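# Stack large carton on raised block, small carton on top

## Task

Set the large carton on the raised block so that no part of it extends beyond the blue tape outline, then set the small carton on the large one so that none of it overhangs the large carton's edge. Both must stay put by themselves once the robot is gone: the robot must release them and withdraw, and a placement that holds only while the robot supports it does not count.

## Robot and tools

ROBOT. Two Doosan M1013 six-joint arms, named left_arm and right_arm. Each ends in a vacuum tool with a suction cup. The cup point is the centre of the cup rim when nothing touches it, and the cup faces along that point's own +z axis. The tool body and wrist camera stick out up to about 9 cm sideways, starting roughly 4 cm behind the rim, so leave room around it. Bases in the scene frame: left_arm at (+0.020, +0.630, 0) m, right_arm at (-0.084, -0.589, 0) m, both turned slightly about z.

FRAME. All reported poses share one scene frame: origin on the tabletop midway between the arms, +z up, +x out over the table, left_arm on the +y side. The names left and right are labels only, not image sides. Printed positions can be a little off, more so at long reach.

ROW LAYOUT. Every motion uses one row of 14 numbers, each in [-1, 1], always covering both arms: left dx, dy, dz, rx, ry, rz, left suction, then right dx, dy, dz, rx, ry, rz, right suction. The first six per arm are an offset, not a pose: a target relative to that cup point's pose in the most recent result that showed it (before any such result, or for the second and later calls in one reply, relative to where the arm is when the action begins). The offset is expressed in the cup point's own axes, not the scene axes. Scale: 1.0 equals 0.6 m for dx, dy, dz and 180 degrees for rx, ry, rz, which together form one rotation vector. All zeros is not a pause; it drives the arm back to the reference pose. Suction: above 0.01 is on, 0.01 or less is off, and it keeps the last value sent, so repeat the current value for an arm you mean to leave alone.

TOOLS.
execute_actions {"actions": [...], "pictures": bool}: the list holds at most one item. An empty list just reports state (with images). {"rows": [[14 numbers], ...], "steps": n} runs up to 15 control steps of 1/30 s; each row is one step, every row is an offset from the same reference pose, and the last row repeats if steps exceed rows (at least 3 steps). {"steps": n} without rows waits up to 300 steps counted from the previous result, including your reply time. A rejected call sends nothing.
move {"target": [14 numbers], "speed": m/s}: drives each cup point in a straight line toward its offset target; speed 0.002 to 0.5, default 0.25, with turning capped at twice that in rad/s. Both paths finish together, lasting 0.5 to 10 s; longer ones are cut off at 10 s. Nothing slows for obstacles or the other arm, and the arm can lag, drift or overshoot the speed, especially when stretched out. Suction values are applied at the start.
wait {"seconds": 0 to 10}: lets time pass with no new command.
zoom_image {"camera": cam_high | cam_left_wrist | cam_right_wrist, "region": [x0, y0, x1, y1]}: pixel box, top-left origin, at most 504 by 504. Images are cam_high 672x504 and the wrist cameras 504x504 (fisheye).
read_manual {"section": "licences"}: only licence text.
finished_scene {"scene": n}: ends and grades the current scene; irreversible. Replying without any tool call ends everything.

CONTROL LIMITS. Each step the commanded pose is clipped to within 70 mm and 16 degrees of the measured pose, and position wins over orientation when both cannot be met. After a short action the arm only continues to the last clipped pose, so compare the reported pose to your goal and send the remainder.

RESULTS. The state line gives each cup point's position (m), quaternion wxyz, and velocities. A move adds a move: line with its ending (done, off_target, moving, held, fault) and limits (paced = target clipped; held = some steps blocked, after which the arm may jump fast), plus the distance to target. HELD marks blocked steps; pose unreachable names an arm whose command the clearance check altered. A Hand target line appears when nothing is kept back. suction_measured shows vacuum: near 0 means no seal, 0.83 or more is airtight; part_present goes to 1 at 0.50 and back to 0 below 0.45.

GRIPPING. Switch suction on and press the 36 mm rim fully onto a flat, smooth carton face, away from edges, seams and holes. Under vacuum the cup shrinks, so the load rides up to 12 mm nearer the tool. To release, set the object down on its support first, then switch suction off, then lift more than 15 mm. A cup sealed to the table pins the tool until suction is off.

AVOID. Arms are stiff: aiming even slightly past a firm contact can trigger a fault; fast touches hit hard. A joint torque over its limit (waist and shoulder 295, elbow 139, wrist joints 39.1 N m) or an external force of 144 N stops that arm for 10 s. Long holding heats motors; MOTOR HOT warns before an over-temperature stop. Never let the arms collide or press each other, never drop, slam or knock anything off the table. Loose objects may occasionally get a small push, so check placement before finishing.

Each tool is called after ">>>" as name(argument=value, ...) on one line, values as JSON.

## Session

>>> execute_actions(actions=[])

Scene clock: 0.00 s of 6200.00 s.
left_arm: end_effector_position=(+0.6664, +0.7002, +0.3623) suction_measured=0.01 part_present=0 end_effector_quat_wxyz=(+0.001, -0.310, +0.951, +0.001) end_effector_velocity=(+0.000, +0.000, +0.000) end_effector_angular_velocity=(+0.001, -0.000, +0.000) | right_arm: end_effector_position=(+0.5650, -0.5443, +0.3633) suction_measured=0.00 part_present=0 end_effector_quat_wxyz=(+0.002, +0.225, +0.974, +0.000) end_effector_velocity=(-0.001, +0.000, -0.000) end_effector_angular_velocity=(-0.000, +0.002, -0.000)
Joint positions: left_arm=[-0.052  0.167  1.619  0.001  1.354 -0.576] | right_arm=[-0.055  0.166  1.619 -0.001  1.353  0.47 ]
Joint velocities: left_arm=[ 0.     0.    -0.     0.001  0.    -0.   ] | right_arm=[ 0.    -0.001  0.002 -0.     0.001  0.   ]
Hand target (left_arm): +0.666, +0.700, +0.362; +0.001, -0.310, +0.951, +0.001
Hand target (right_arm): +0.565, -0.544, +0.363; +0.002, +0.225, +0.974, +0.000

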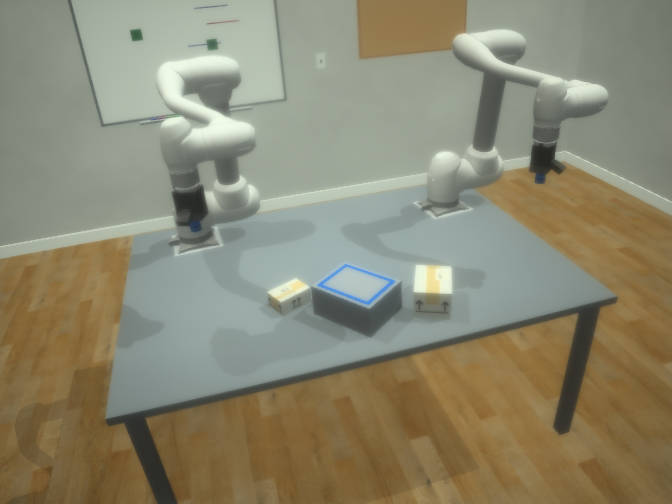

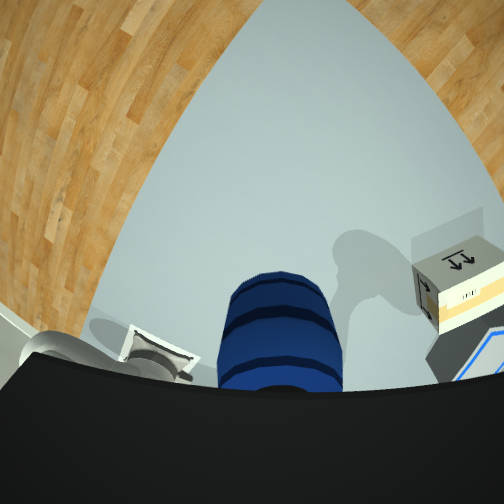

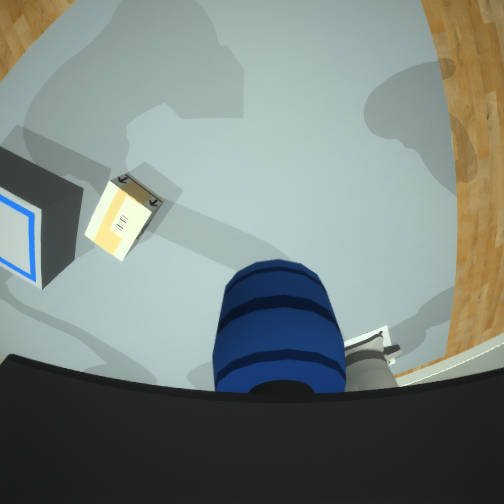

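>>> zoom_image(camera="cam_high", region=[255, 250, 375, 345])

>>> zoom_image(camera="cam_high", region=[350, 250, 470, 345])

>>> zoom_image(camera="cam_right_wrist", region=[0, 140, 170, 300])

>>> zoom_image(camera="cam_left_wrist", region=[384, 220, 504, 390])

Region (255, 250, 375, 345) of cam_high's 672x504 image, scaled by 4.200, with more detail than that image has; it fills the top 399 rows of this view, and the rest is white.

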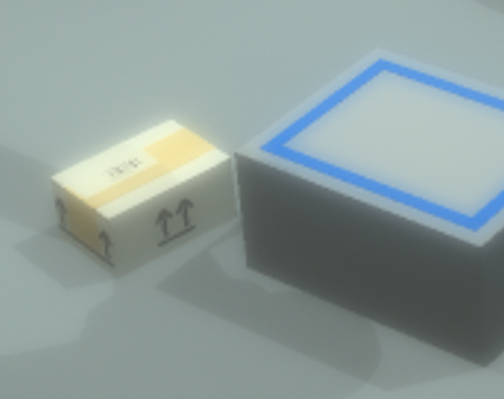

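Region (350, 250, 470, 345) of cam_high's 672x504 image, scaled by 4.200, with more detail than that image has; it fills the top 399 rows of this view, and the rest is white.

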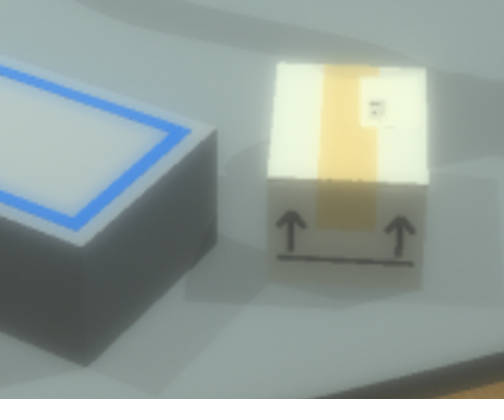

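Region (0, 140, 170, 300) of cam_right_wrist's 504x504 image, scaled by 2.965, with more detail than that image has; it fills the top 474 rows of this view, and the rest is white.

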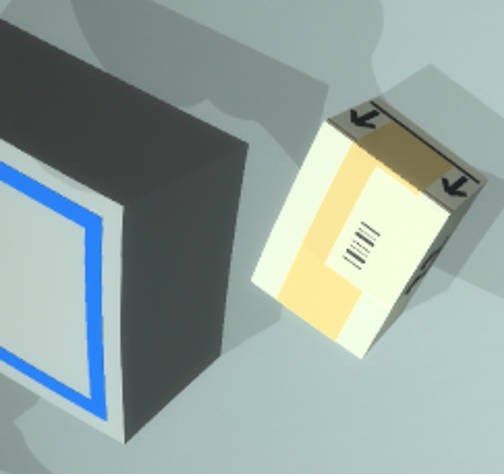

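Region (384, 220, 504, 390) of cam_left_wrist's 504x504 image, scaled by 2.965, with more detail than that image has; it fills the left 356 columns of this view, and the rest is white.

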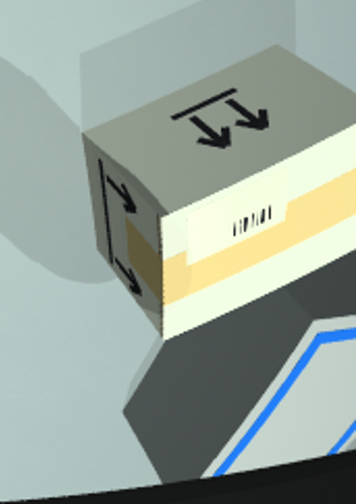

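>>> zoom_image(camera="cam_right_wrist", region=[80, 165, 175, 265])

>>> zoom_image(camera="cam_left_wrist", region=[400, 250, 480, 345])

>>> zoom_image(camera="cam_right_wrist", region=[200, 250, 360, 400])

>>> zoom_image(camera="cam_left_wrist", region=[200, 250, 360, 400])

Region (80, 165, 175, 265) of cam_right_wrist's 504x504 image, scaled by 5.040, with more detail than that image has; it fills the left 479 columns of this view, and the rest is white.

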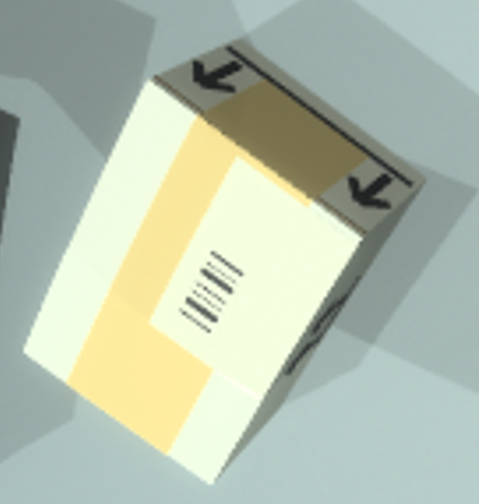

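Region (400, 250, 480, 345) of cam_left_wrist's 504x504 image, scaled by 5.305, with more detail than that image has; it fills the left 424 columns of this view, and the rest is white.

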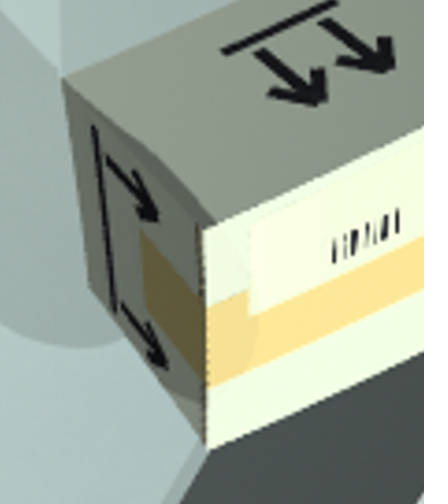

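Region (200, 250, 360, 400) of cam_right_wrist's 504x504 image, scaled by 3.150, with more detail than that image has; it fills the top 472 rows of this view, and the rest is white.

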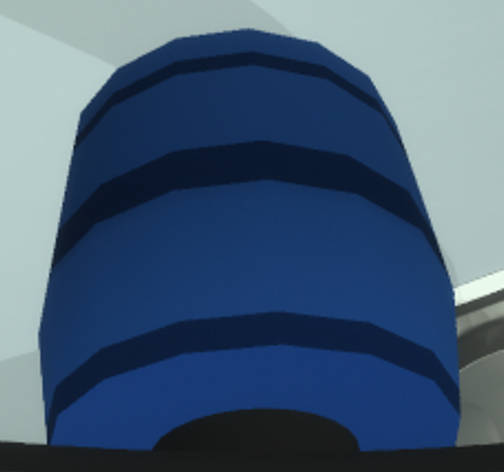

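Region (200, 250, 360, 400) of cam_left_wrist's 504x504 image, scaled by 3.150, with more detail than that image has; it fills the top 472 rows of this view, and the rest is white.

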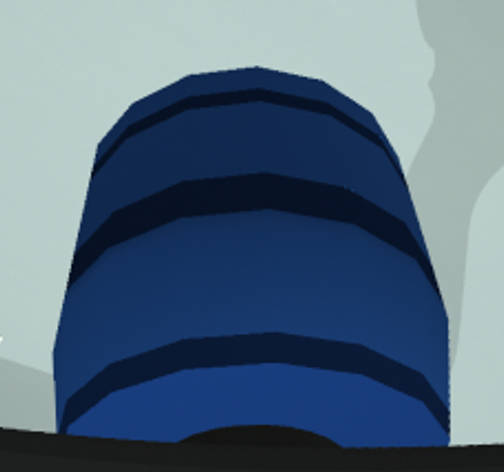

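>>> execute_actions(actions=[])

Scene clock: 4.27 s of 6200.00 s.
left_arm: end_effector_position=(+0.6664, +0.7002, +0.3623) suction_measured=0.01 part_present=0 end_effector_quat_wxyz=(+0.001, -0.310, +0.951, +0.001) end_effector_velocity=(-0.000, +0.000, +0.000) end_effector_angular_velocity=(+0.001, -0.000, -0.001) | right_arm: end_effector_position=(+0.5650, -0.5443, +0.3633) suction_measured=0.00 part_present=0 end_effector_quat_wxyz=(+0.002, +0.225, +0.974, +0.000) end_effector_velocity=(-0.000, -0.000, +0.000) end_effector_angular_velocity=(-0.000, +0.001, -0.000)
Joint positions: left_arm=[-0.052  0.167  1.619  0.001  1.354 -0.576] | right_arm=[-0.055  0.166  1.619 -0.001  1.353  0.47 ]
Joint velocities: left_arm=[-0.    -0.001  0.     0.001  0.     0.001] | right_arm=[ 0.    -0.    -0.    -0.     0.001  0.   ]
Hand target (left_arm): +0.666, +0.700, +0.362; +0.001, -0.310, +0.951, +0.001
Hand target (right_arm): +0.565, -0.544, +0.363; +0.002, +0.225, +0.974, +0.000
Kept back: nothing.
Steps of this call (steps 1 to 90: nothing new was sent; then 1.27 s passed at rest). Readings (end_effector_position | what the end effector reports):
1: left_arm (+0.6664, +0.7002, +0.3623) | right_arm (+0.5650, -0.5443, +0.3633) | left_arm suction_measured=0.01 part_present=0 | right_arm suction_measured=0.00 part_present=0
2: left_arm (+0.6664, +0.7002, +0.3623) | right_arm (+0.5650, -0.5443, +0.3633) | left_arm suction_measured=0.01 part_present=0 | right_arm suction_measured=0.00 part_present=0
4: left_arm (+0.6664, +0.7002, +0.3623) | right_arm (+0.5650, -0.5443, +0.3633) | left_arm suction_measured=0.01 part_present=0 | right_arm suction_measured=0.00 part_present=0
8: left_arm (+0.6664, +0.7002, +0.3623) | right_arm (+0.5650, -0.5443, +0.3633) | left_arm suction_measured=0.01 part_present=0 | right_arm suction_measured=0.00 part_present=0
90: the state above

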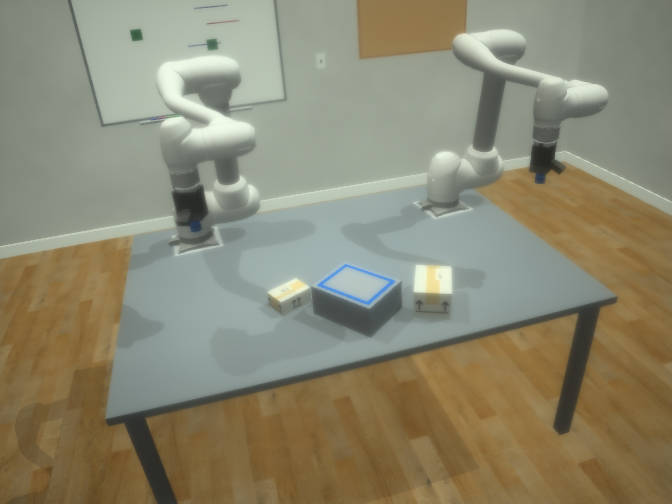

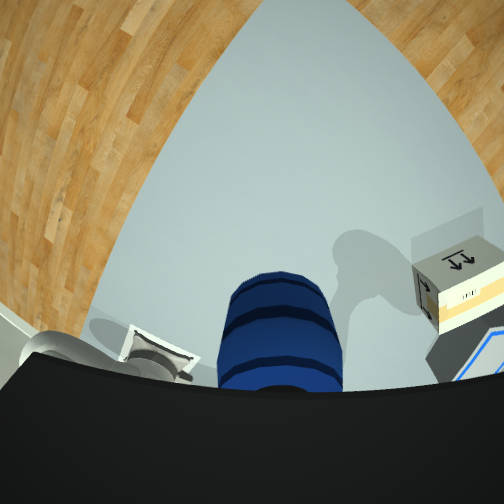

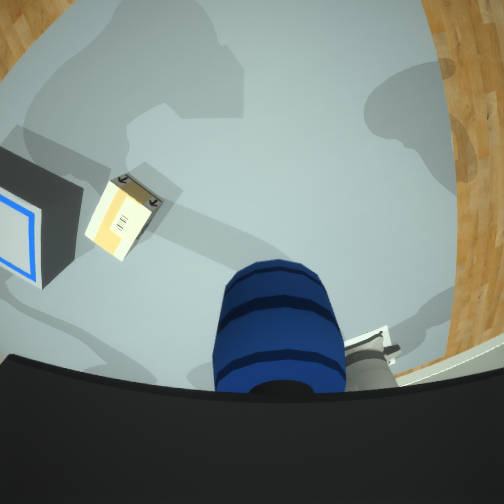

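>>> move(target=[0.2911,-0.6962,0.3538,0,0,-0.1756,1,0.1689,0.4485,0.4305,0,0,-0.2817,1], speed=0.5)

>>> zoom_image(camera="cam_left_wrist", region=[95,130,215,210])

>>> zoom_image(camera="cam_left_wrist", region=[355,155,475,235])

>>> zoom_image(camera="cam_right_wrist", region=[105,130,225,210])

>>> zoom_image(camera="cam_right_wrist", region=[325,140,445,220])

Scene clock: 11.50 s of 6200.00 s.
left_arm: end_effector_position=(+0.7719, +0.2595, +0.1502) suction_measured=0.01 part_present=0 end_effector_quat_wxyz=(+0.001, -0.557, +0.831, -0.000) end_effector_velocity=(-0.000, -0.000, -0.001) end_effector_angular_velocity=(-0.000, +0.002, +0.002) | right_arm: end_effector_position=(+0.5926, -0.2575, +0.1051) suction_measured=0.00 part_present=0 end_effector_quat_wxyz=(+0.002, -0.214, +0.977, +0.000) end_effector_velocity=(-0.000, +0.000, +0.000) end_effector_angular_velocity=(-0.001, +0.002, +0.001)
Joint positions: left_arm=[-0.606  0.569  1.451  0.001  1.12  -1.682] | right_arm=[ 0.339  0.485  1.682 -0.001  0.971 -0.021]
Joint velocities: left_arm=[ 0.     0.001  0.    -0.001  0.    -0.001] | right_arm=[ 0.001  0.    -0.001 -0.     0.003 -0.   ]
Hand target (left_arm): +0.772, +0.260, +0.150; +0.001, -0.557, +0.831, -0.000
Hand target (right_arm): +0.593, -0.257, +0.105; +0.002, -0.214, +0.977, +0.000
Off the commanded pose (left_arm): 0.001 m, 0 deg.
Off the commanded pose (right_arm): 0.001 m, 0 deg.
Kept back: nothing.
After step 90, 2.77 s passed at rest.
move: done

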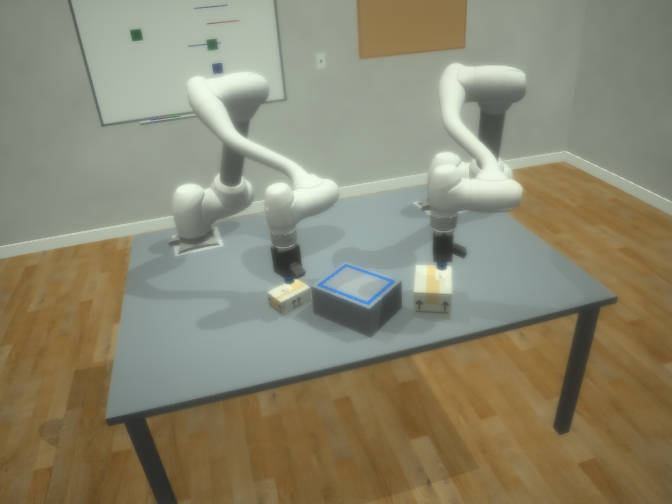

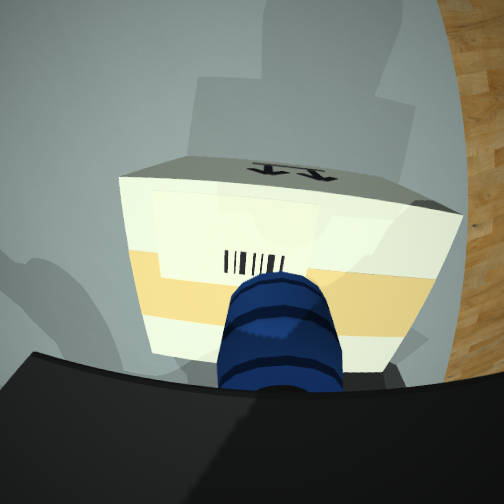

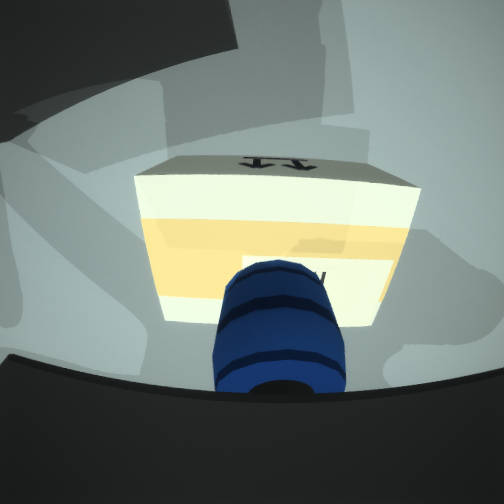

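Region (95, 130, 215, 210) of cam_left_wrist's 504x504 image, scaled by 4.200, with more detail than that image has.

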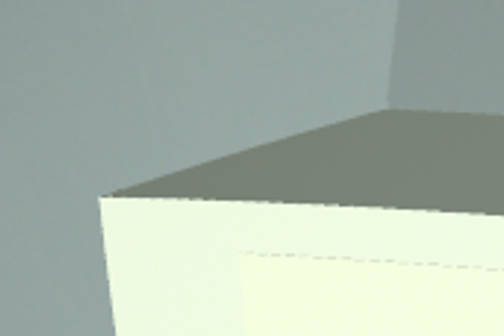

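Region (355, 155, 475, 235) of cam_left_wrist's 504x504 image, scaled by 4.200, with more detail than that image has.

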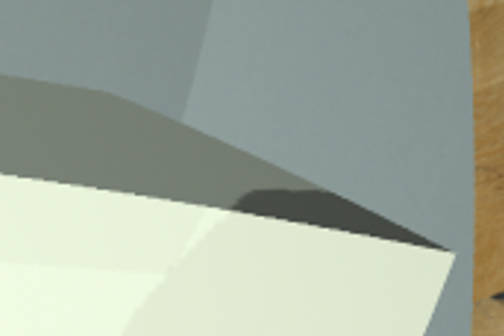

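Region (105, 130, 225, 210) of cam_right_wrist's 504x504 image, scaled by 4.200, with more detail than that image has.

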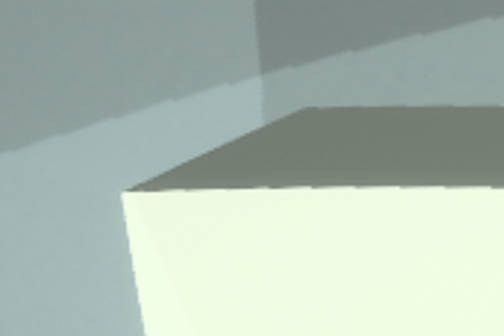

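Region (325, 140, 445, 220) of cam_right_wrist's 504x504 image, scaled by 4.200, with more detail than that image has.

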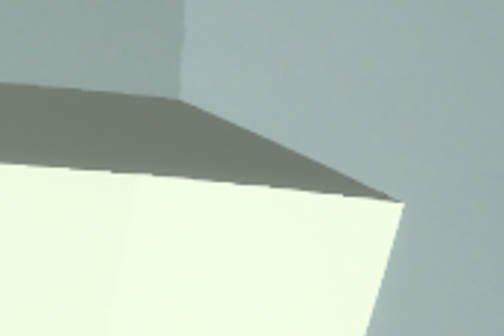

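>>> move(target=[0.0475,-0.0092,0.0483,0,0,0,1,0.015,-0.0033,0.0467,0,0,0,1], speed=0.2)

>>> move(target=[0,0,0.0292,0,0,0,1,0,0,0.0292,0,0,0,1], speed=0.04)

Scene clock: 12.83 s of 6200.00 s.
left_arm: end_effector_position=(+0.7663, +0.2310, +0.1212) suction_measured=0.01 part_present=0 end_effector_quat_wxyz=(+0.001, -0.557, +0.831, -0.000) end_effector_velocity=(+0.000, -0.000, +0.001) end_effector_angular_velocity=(-0.000, -0.001, -0.001) | right_arm: end_effector_position=(+0.5853, -0.2630, +0.0771) suction_measured=0.00 part_present=0 end_effector_quat_wxyz=(+0.002, -0.214, +0.977, +0.000) end_effector_velocity=(-0.001, -0.000, -0.000) end_effector_angular_velocity=(-0.000, +0.001, -0.000)
Joint positions: left_arm=[-0.638  0.601  1.454  0.001  1.085 -1.714] | right_arm=[ 0.336  0.5    1.719 -0.001  0.919 -0.024]
Joint velocities: left_arm=[-0.    -0.001 -0.     0.001 -0.001  0.   ] | right_arm=[-0.    -0.     0.001  0.     0.     0.   ]
Hand target (left_arm): +0.766, +0.231, +0.121; +0.001, -0.557, +0.831, -0.000
Hand target (right_arm): +0.585, -0.263, +0.077; +0.002, -0.214, +0.977, +0.000
Off the commanded pose (left_arm): 0.000 m, 0 deg.
Off the commanded pose (right_arm): 0.000 m, 0 deg.
Kept back: nothing.
move: done

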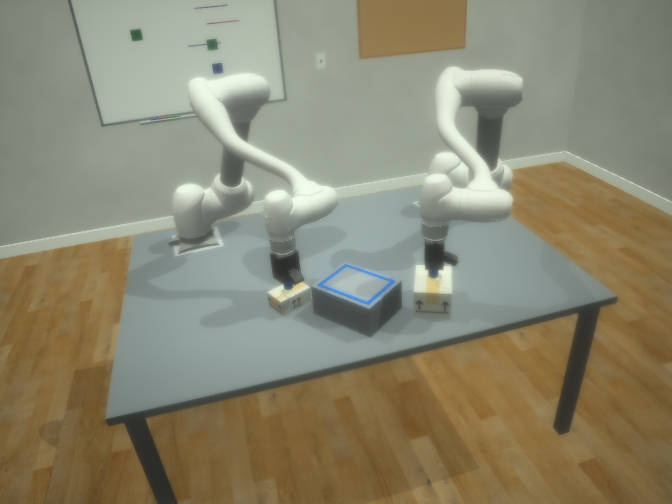

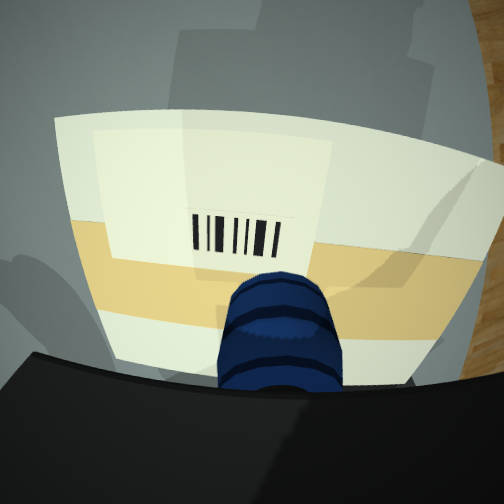

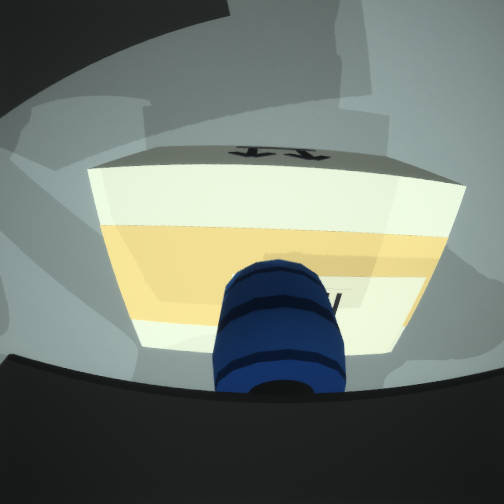

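Scene clock: 13.53 s of 6200.00 s.
left_arm: end_effector_position=(+0.7662, +0.2311, +0.1036) suction_measured=0.94 part_present=1 end_effector_quat_wxyz=(+0.001, -0.557, +0.831, -0.000) end_effector_velocity=(-0.000, -0.000, +0.000) end_effector_angular_velocity=(-0.001, +0.000, -0.000) | right_arm: end_effector_position=(+0.5853, -0.2630, +0.0595) suction_measured=0.98 part_present=1 end_effector_quat_wxyz=(+0.002, -0.214, +0.977, +0.000) end_effector_velocity=(+0.000, +0.000, +0.001) end_effector_angular_velocity=(+0.000, +0.000, +0.000)
Joint positions: left_arm=[-0.638  0.615  1.466  0.001  1.059 -1.714] | right_arm=[ 0.336  0.518  1.729 -0.001  0.891 -0.024]
Joint velocities: left_arm=[ 0.    -0.001  0.    -0.001  0.     0.001] | right_arm=[-0.    -0.    -0.001  0.     0.001 -0.   ]
Hand target (left_arm): +0.766, +0.231, +0.104; +0.001, -0.557, +0.831, -0.000
Hand target (right_arm): +0.585, -0.263, +0.060; +0.002, -0.214, +0.977, +0.000
Off the commanded pose (left_arm): 0.000 m, 0 deg.
Off the commanded pose (right_arm): 0.000 m, 0 deg.
Kept back: nothing.
move: done

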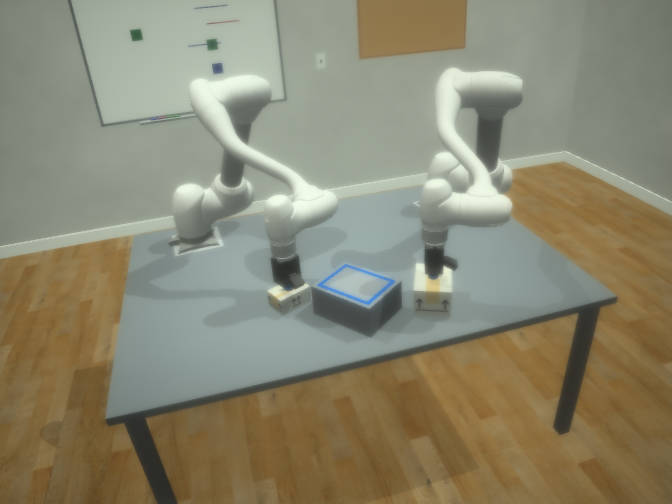

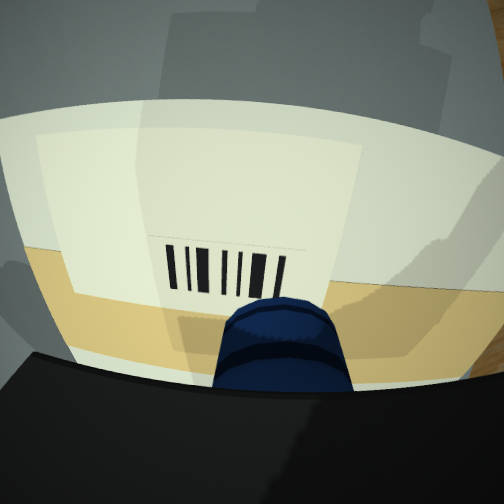

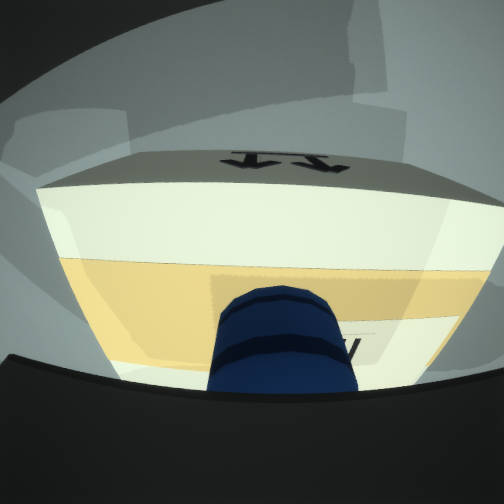

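>>> move(target=[0.034,-0.005,-0.2323,0,0,-0.1556,1,0,0,-0.2333,0,0,0.1556,1], speed=0.4)

>>> move(target=[0.4038,0.1177,0.0233,0,0,-0.195,1,0.0172,-0.0878,-0.1925,0,0,0.195,1], speed=0.4)

>>> zoom_image(camera="cam_high", region=[300,230,420,320])

Scene clock: 14.80 s of 6200.00 s.
left_arm: end_effector_position=(+0.7611, +0.2111, +0.2430) suction_measured=0.99 part_present=1 end_effector_quat_wxyz=(-0.001, +0.741, -0.671, +0.000) end_effector_velocity=(+0.000, +0.000, +0.002) end_effector_angular_velocity=(-0.001, -0.002, +0.001) | right_arm: end_effector_position=(+0.5850, -0.2632, +0.1997) suction_measured=0.99 part_present=1 end_effector_quat_wxyz=(+0.002, +0.029, +1.000, +0.001) end_effector_velocity=(-0.001, +0.000, +0.000) end_effector_angular_velocity=(-0.000, +0.001, -0.001)
Joint positions: left_arm=[-0.662  0.534  1.33   0.001  1.277 -2.226] | right_arm=[ 0.336  0.396  1.625 -0.001  1.117  0.465]
Joint velocities: left_arm=[-0.    -0.002 -0.001  0.001  0.    -0.002] | right_arm=[ 0.    -0.    -0.     0.001  0.002  0.001]
Hand target (left_arm): +0.761, +0.211, +0.243; -0.001, +0.741, -0.671, +0.000
Hand target (right_arm): +0.585, -0.263, +0.200; +0.002, +0.029, +1.000, +0.000
Off the commanded pose (left_arm): 0.000 m, 0 deg.
Off the commanded pose (right_arm): 0.000 m, 0 deg.
Kept back: nothing.
move: done

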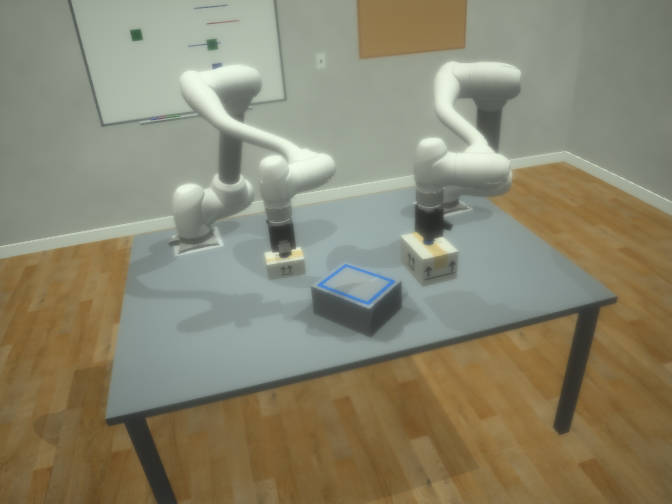

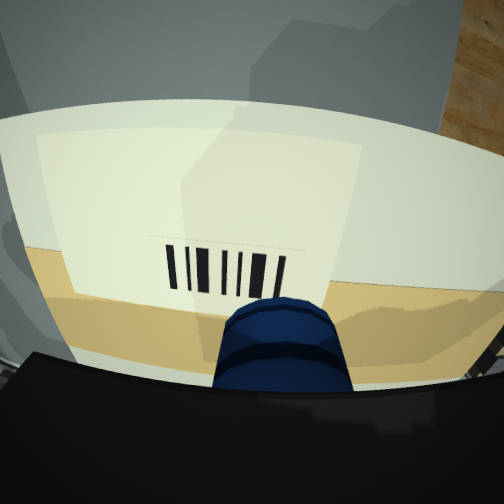

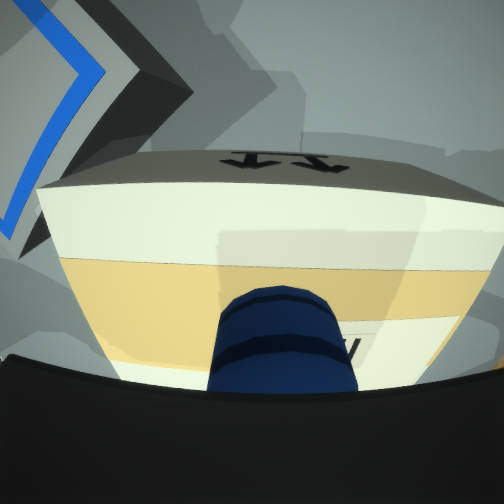

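Scene clock: 16.00 s of 6200.00 s.
left_arm: end_effector_position=(+0.7151, -0.0370, +0.2291) suction_measured=0.99 part_present=1 end_effector_quat_wxyz=(-0.000, +0.909, -0.416, +0.001) end_effector_velocity=(+0.000, +0.000, +0.002) end_effector_angular_velocity=(-0.002, -0.002, +0.001) | right_arm: end_effector_position=(+0.5714, -0.3154, +0.3152) suction_measured=0.99 part_present=1 end_effector_quat_wxyz=(+0.002, +0.329, +0.944, +0.001) end_effector_velocity=(+0.000, +0.000, +0.000) end_effector_angular_velocity=(+0.000, +0.000, -0.001)
Joint positions: left_arm=[-0.907  0.73   1.027  0.002  1.384 -3.084] | right_arm=[ 0.276  0.278  1.567 -0.001  1.292  1.018]
Joint velocities: left_arm=[ 0.    -0.002 -0.001  0.     0.    -0.001] | right_arm=[-0.     0.    -0.     0.     0.001  0.001]
Hand target (left_arm): +0.715, -0.037, +0.229; -0.000, +0.909, -0.416, +0.001
Hand target (right_arm): +0.571, -0.315, +0.315; +0.002, +0.329, +0.944, +0.001
Off the commanded pose (left_arm): 0.000 m, 0 deg.
Off the commanded pose (right_arm): 0.000 m, 0 deg.
Kept back: nothing.
move: done

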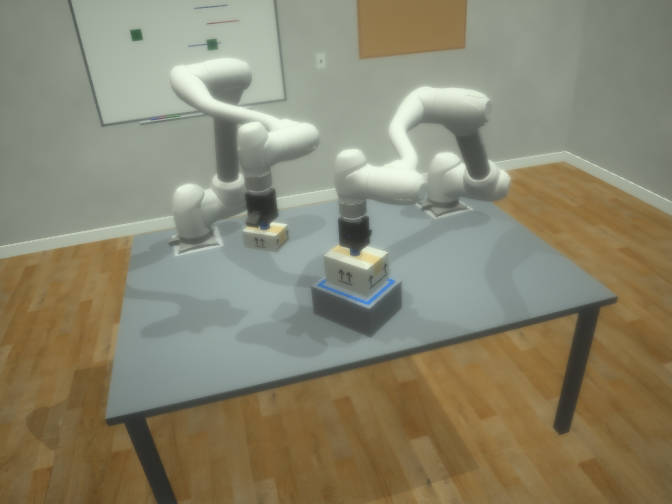

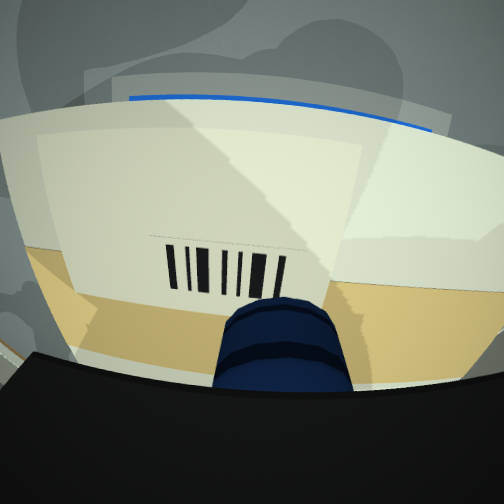

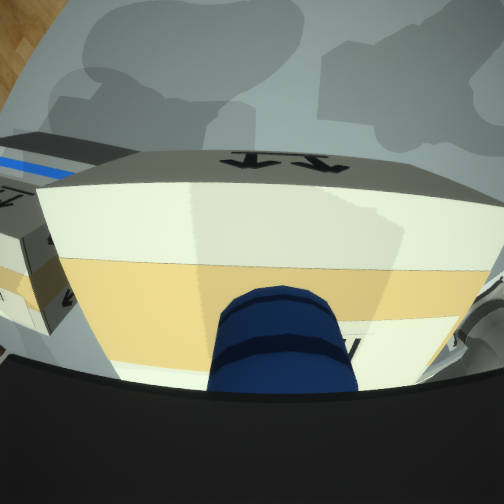

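Region (300, 230, 420, 320) of cam_high's 672x504 image, scaled by 4.200, with more detail than that image has; it fills the top 378 rows of this view, and the rest is white.

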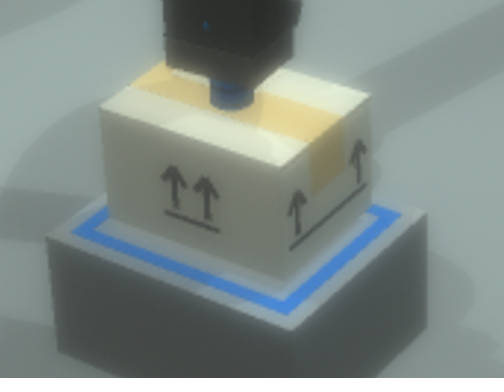

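>>> zoom_image(camera="cam_left_wrist", region=[95,65,175,115])

>>> zoom_image(camera="cam_left_wrist", region=[390,95,470,145])

>>> move(target=[0,0,0.01,0,0,0,1,0,0,0,0,0,0.0822,1], speed=0.3)

>>> zoom_image(camera="cam_high", region=[310,265,410,315])

>>> zoom_image(camera="cam_left_wrist", region=[95,65,175,115])

>>> zoom_image(camera="cam_left_wrist", region=[390,95,470,145])

Region (95, 65, 175, 115) of cam_left_wrist's 504x504 image, scaled by 6.300, with more detail than that image has; it fills the top 315 rows of this view, and the rest is white.

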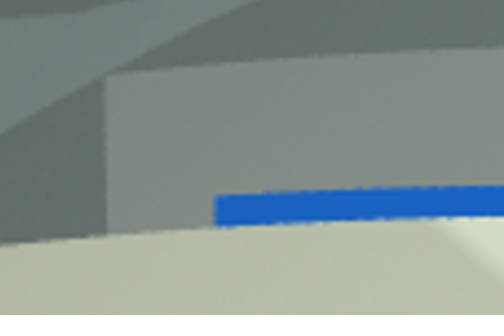

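Region (390, 95, 470, 145) of cam_left_wrist's 504x504 image, scaled by 6.300, with more detail than that image has; it fills the top 315 rows of this view, and the rest is white.

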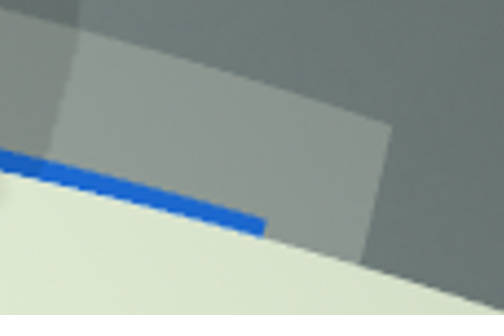

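Scene clock: 17.03 s of 6200.00 s.
left_arm: end_effector_position=(+0.7151, -0.0370, +0.2231) suction_measured=0.99 part_present=1 end_effector_quat_wxyz=(-0.000, +0.909, -0.416, +0.001) end_effector_velocity=(+0.000, +0.000, +0.000) end_effector_angular_velocity=(-0.000, +0.000, +0.001) | right_arm: end_effector_position=(+0.5714, -0.3154, +0.3152) suction_measured=0.99 part_present=1 end_effector_quat_wxyz=(+0.002, +0.448, +0.894, +0.001) end_effector_velocity=(-0.001, -0.000, -0.001) end_effector_angular_velocity=(-0.001, +0.002, +0.001)
Joint positions: left_arm=[-0.907  0.732  1.034  0.002  1.374 -3.084] | right_arm=[ 0.276  0.278  1.567 -0.001  1.292  1.276]
Joint velocities: left_arm=[ 0.001 -0.     0.    -0.    -0.    -0.   ] | right_arm=[ 0.001 -0.001  0.002 -0.001  0.001  0.   ]
Hand target (left_arm): +0.715, -0.037, +0.223; -0.000, +0.909, -0.416, +0.001
Hand target (right_arm): +0.571, -0.315, +0.315; +0.002, +0.448, +0.894, +0.001
Off the commanded pose (left_arm): 0.000 m, 0 deg.
Off the commanded pose (right_arm): 0.000 m, 0 deg.
Kept back: nothing.
move: done

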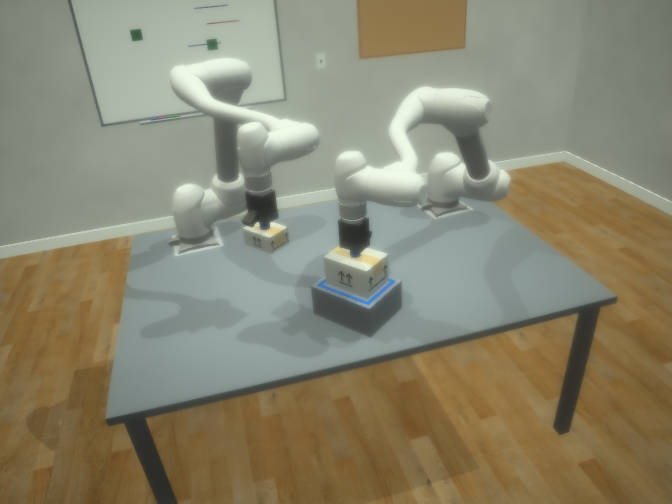

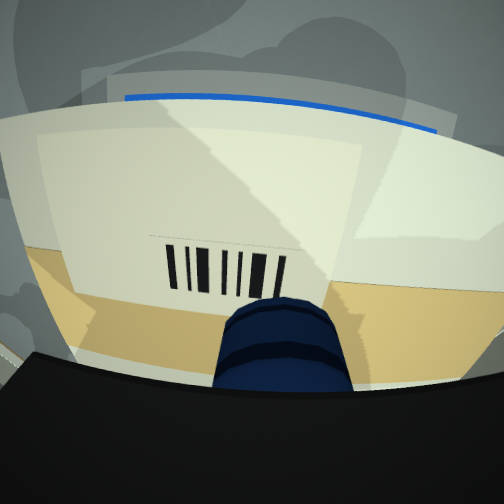

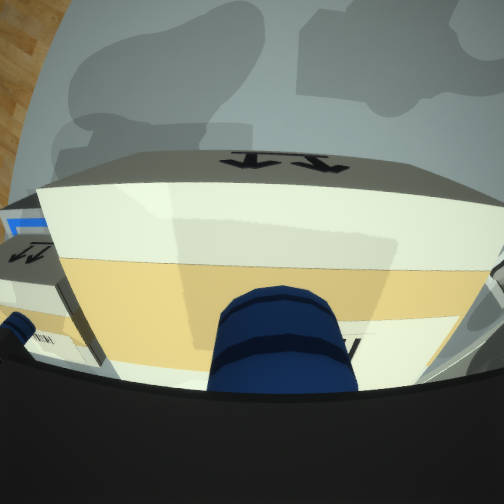

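Region (310, 265, 410, 315) of cam_high's 672x504 image, scaled by 5.040, with more detail than that image has.

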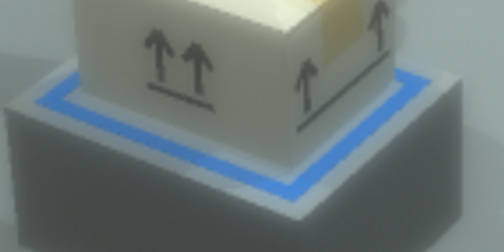

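Region (95, 65, 175, 115) of cam_left_wrist's 504x504 image, scaled by 6.300, with more detail than that image has; it fills the top 315 rows of this view, and the rest is white.

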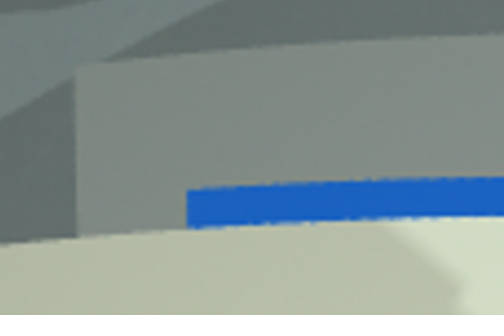

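Region (390, 95, 470, 145) of cam_left_wrist's 504x504 image, scaled by 6.300, with more detail than that image has; it fills the top 315 rows of this view, and the rest is white.

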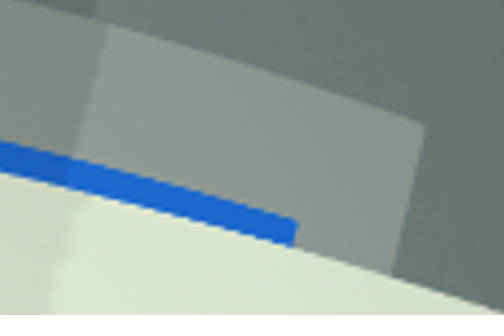

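>>> move(target=[0.0067,0.0033,0.0058,0,0,0,1,0,0,0,0,0,0,1], speed=0.03)

>>> execute_actions(actions=[{"rows":[[0,0,0,0,0,0,0,0,0,0,0,0,0,1]],"steps":8}])

>>> move(target=[0,0,-0.06,0,0,0,0,0,0,0,0,0,0,1], speed=0.2)

Scene clock: 18.20 s of 6200.00 s.
left_arm: end_effector_position=(+0.7162, -0.0414, +0.2196) suction_measured=0.99 part_present=1 end_effector_quat_wxyz=(-0.000, +0.909, -0.416, +0.001) end_effector_velocity=(+0.000, +0.000, +0.001) end_effector_angular_velocity=(+0.001, -0.002, +0.000) | right_arm: end_effector_position=(+0.5714, -0.3154, +0.3152) suction_measured=0.99 part_present=1 end_effector_quat_wxyz=(+0.002, +0.448, +0.894, +0.001) end_effector_velocity=(-0.001, -0.000, -0.001) end_effector_angular_velocity=(-0.001, +0.003, +0.000)
Joint positions: left_arm=[-0.909  0.74   1.026  0.002  1.374 -3.087] | right_arm=[ 0.276  0.278  1.567 -0.001  1.292  1.276]
Joint velocities: left_arm=[-0.    -0.001  0.     0.002 -0.    -0.001] | right_arm=[ 0.     0.     0.001  0.     0.001 -0.   ]
Hand target (left_arm): +0.716, -0.041, +0.220; -0.000, +0.909, -0.416, +0.001
Hand target (right_arm): +0.571, -0.315, +0.315; +0.002, +0.448, +0.894, +0.001
Off the commanded pose (left_arm): 0.000 m, 0 deg.
Off the commanded pose (right_arm): 0.000 m, 0 deg.
Kept back: nothing.
move: done

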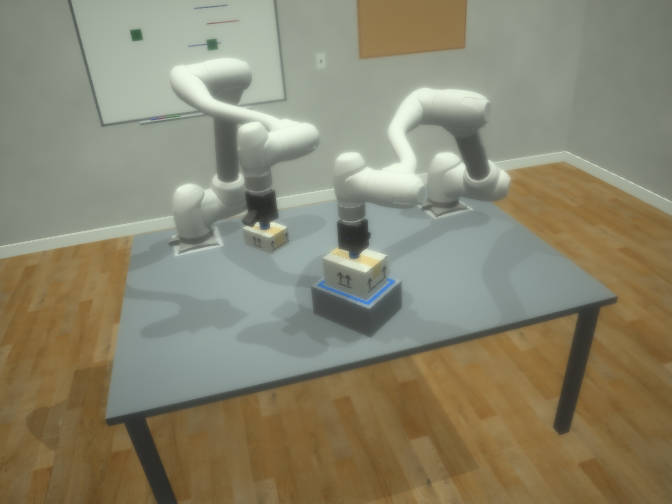

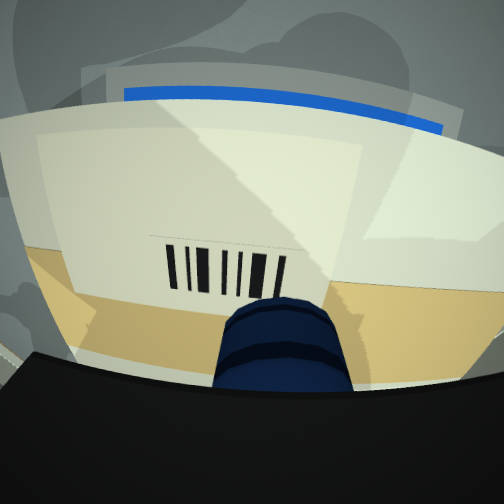

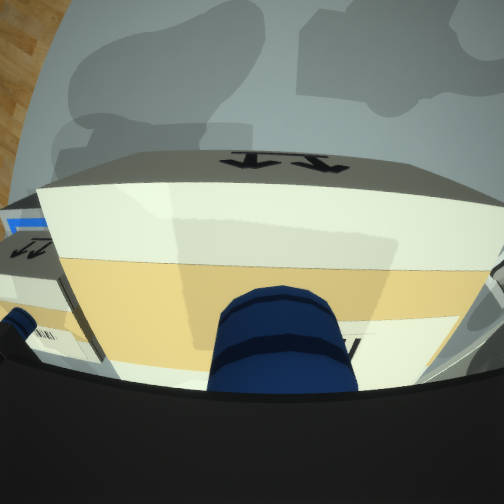

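Scene clock: 18.37 s of 6200.00 s.
left_arm: end_effector_position=(+0.7163, -0.0415, +0.2199) suction_measured=0.01 part_present=0 end_effector_quat_wxyz=(-0.000, +0.909, -0.416, +0.001) end_effector_velocity=(-0.000, -0.000, +0.001) end_effector_angular_velocity=(-0.002, -0.000, -0.000) | right_arm: end_effector_position=(+0.5714, -0.3154, +0.3152) suction_measured=0.99 part_present=1 end_effector_quat_wxyz=(+0.002, +0.448, +0.894, +0.001) end_effector_velocity=(+0.000, -0.000, +0.000) end_effector_angular_velocity=(-0.001, +0.000, +0.001)
Joint positions: left_arm=[-0.909  0.74   1.025  0.002  1.374 -3.087] | right_arm=[ 0.276  0.278  1.567 -0.001  1.292  1.276]
Joint velocities: left_arm=[-0.    -0.001  0.    -0.001 -0.001  0.   ] | right_arm=[ 0.     0.    -0.001 -0.001  0.001 -0.001]
Steps of this call (steps 1 to 5: the first 5 steps of this action). Readings (end_effector_position | what the end effector reports):
1: left_arm (+0.7162, -0.0414, +0.2196) | right_arm (+0.5714, -0.3154, +0.3152) | left_arm suction_measured=0.66 part_present=1 | right_arm suction_measured=0.99 part_present=1
2: left_arm (+0.7163, -0.0414, +0.2197) | right_arm (+0.5714, -0.3154, +0.3152) | left_arm suction_measured=0.18 part_present=0 | right_arm suction_measured=0.99 part_present=1
4: left_arm (+0.7163, -0.0415, +0.2199) | right_arm (+0.5714, -0.3154, +0.3152) | left_arm suction_measured=0.01 part_present=0 | right_arm suction_measured=0.99 part_present=1
5: the state above

Scene clock: 19.30 s of 6200.00 s.
left_arm: end_effector_position=(+0.7163, -0.0414, +0.2559) suction_measured=0.01 part_present=0 end_effector_quat_wxyz=(-0.000, +0.909, -0.416, +0.001) end_effector_velocity=(-0.000, -0.000, -0.000) end_effector_angular_velocity=(+0.000, -0.000, -0.002) | right_arm: end_effector_position=(+0.5714, -0.3154, +0.3152) suction_measured=0.99 part_present=1 end_effector_quat_wxyz=(+0.002, +0.448, +0.894, +0.001) end_effector_velocity=(-0.000, -0.000, -0.000) end_effector_angular_velocity=(-0.001, +0.001, +0.001)
Joint positions: left_arm=[-0.909  0.729  0.98   0.002  1.431 -3.087] | right_arm=[ 0.276  0.278  1.567 -0.001  1.292  1.276]
Joint velocities: left_arm=[-0.    -0.     0.     0.     0.     0.001] | right_arm=[-0.    -0.     0.001 -0.001  0.    -0.001]
Hand target (left_arm): +0.716, -0.041, +0.256; -0.000, +0.909, -0.416, +0.001
Hand target (right_arm): +0.571, -0.315, +0.315; +0.002, +0.448, +0.894, +0.001
Off your previous action's commanded pose (left_arm): 0.000 m, 0 deg at its last step (step 3 of this call).
Off your previous action's commanded pose (right_arm): 0.000 m, 0 deg at its last step (step 3 of this call).
Off the commanded pose (left_arm): 0.000 m, 0 deg.
Off the commanded pose (right_arm): 0.000 m, 0 deg.
Kept back: nothing.
move: done

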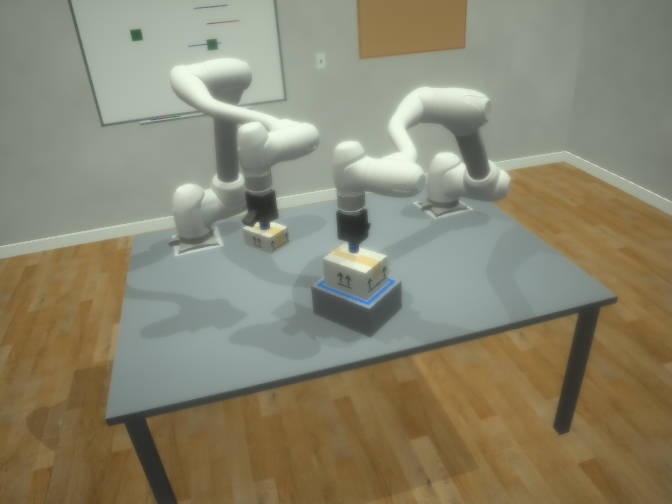

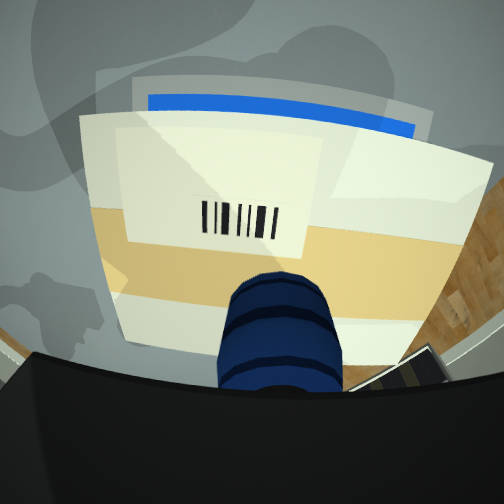

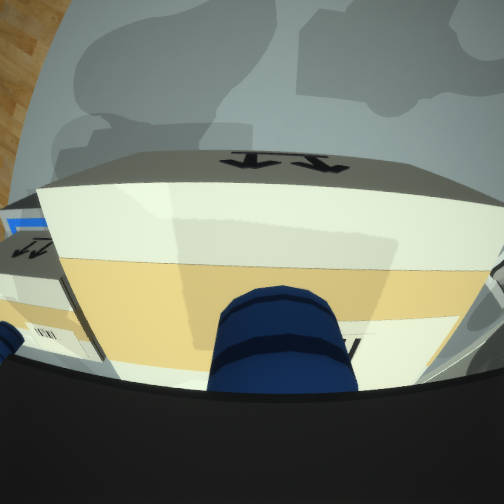

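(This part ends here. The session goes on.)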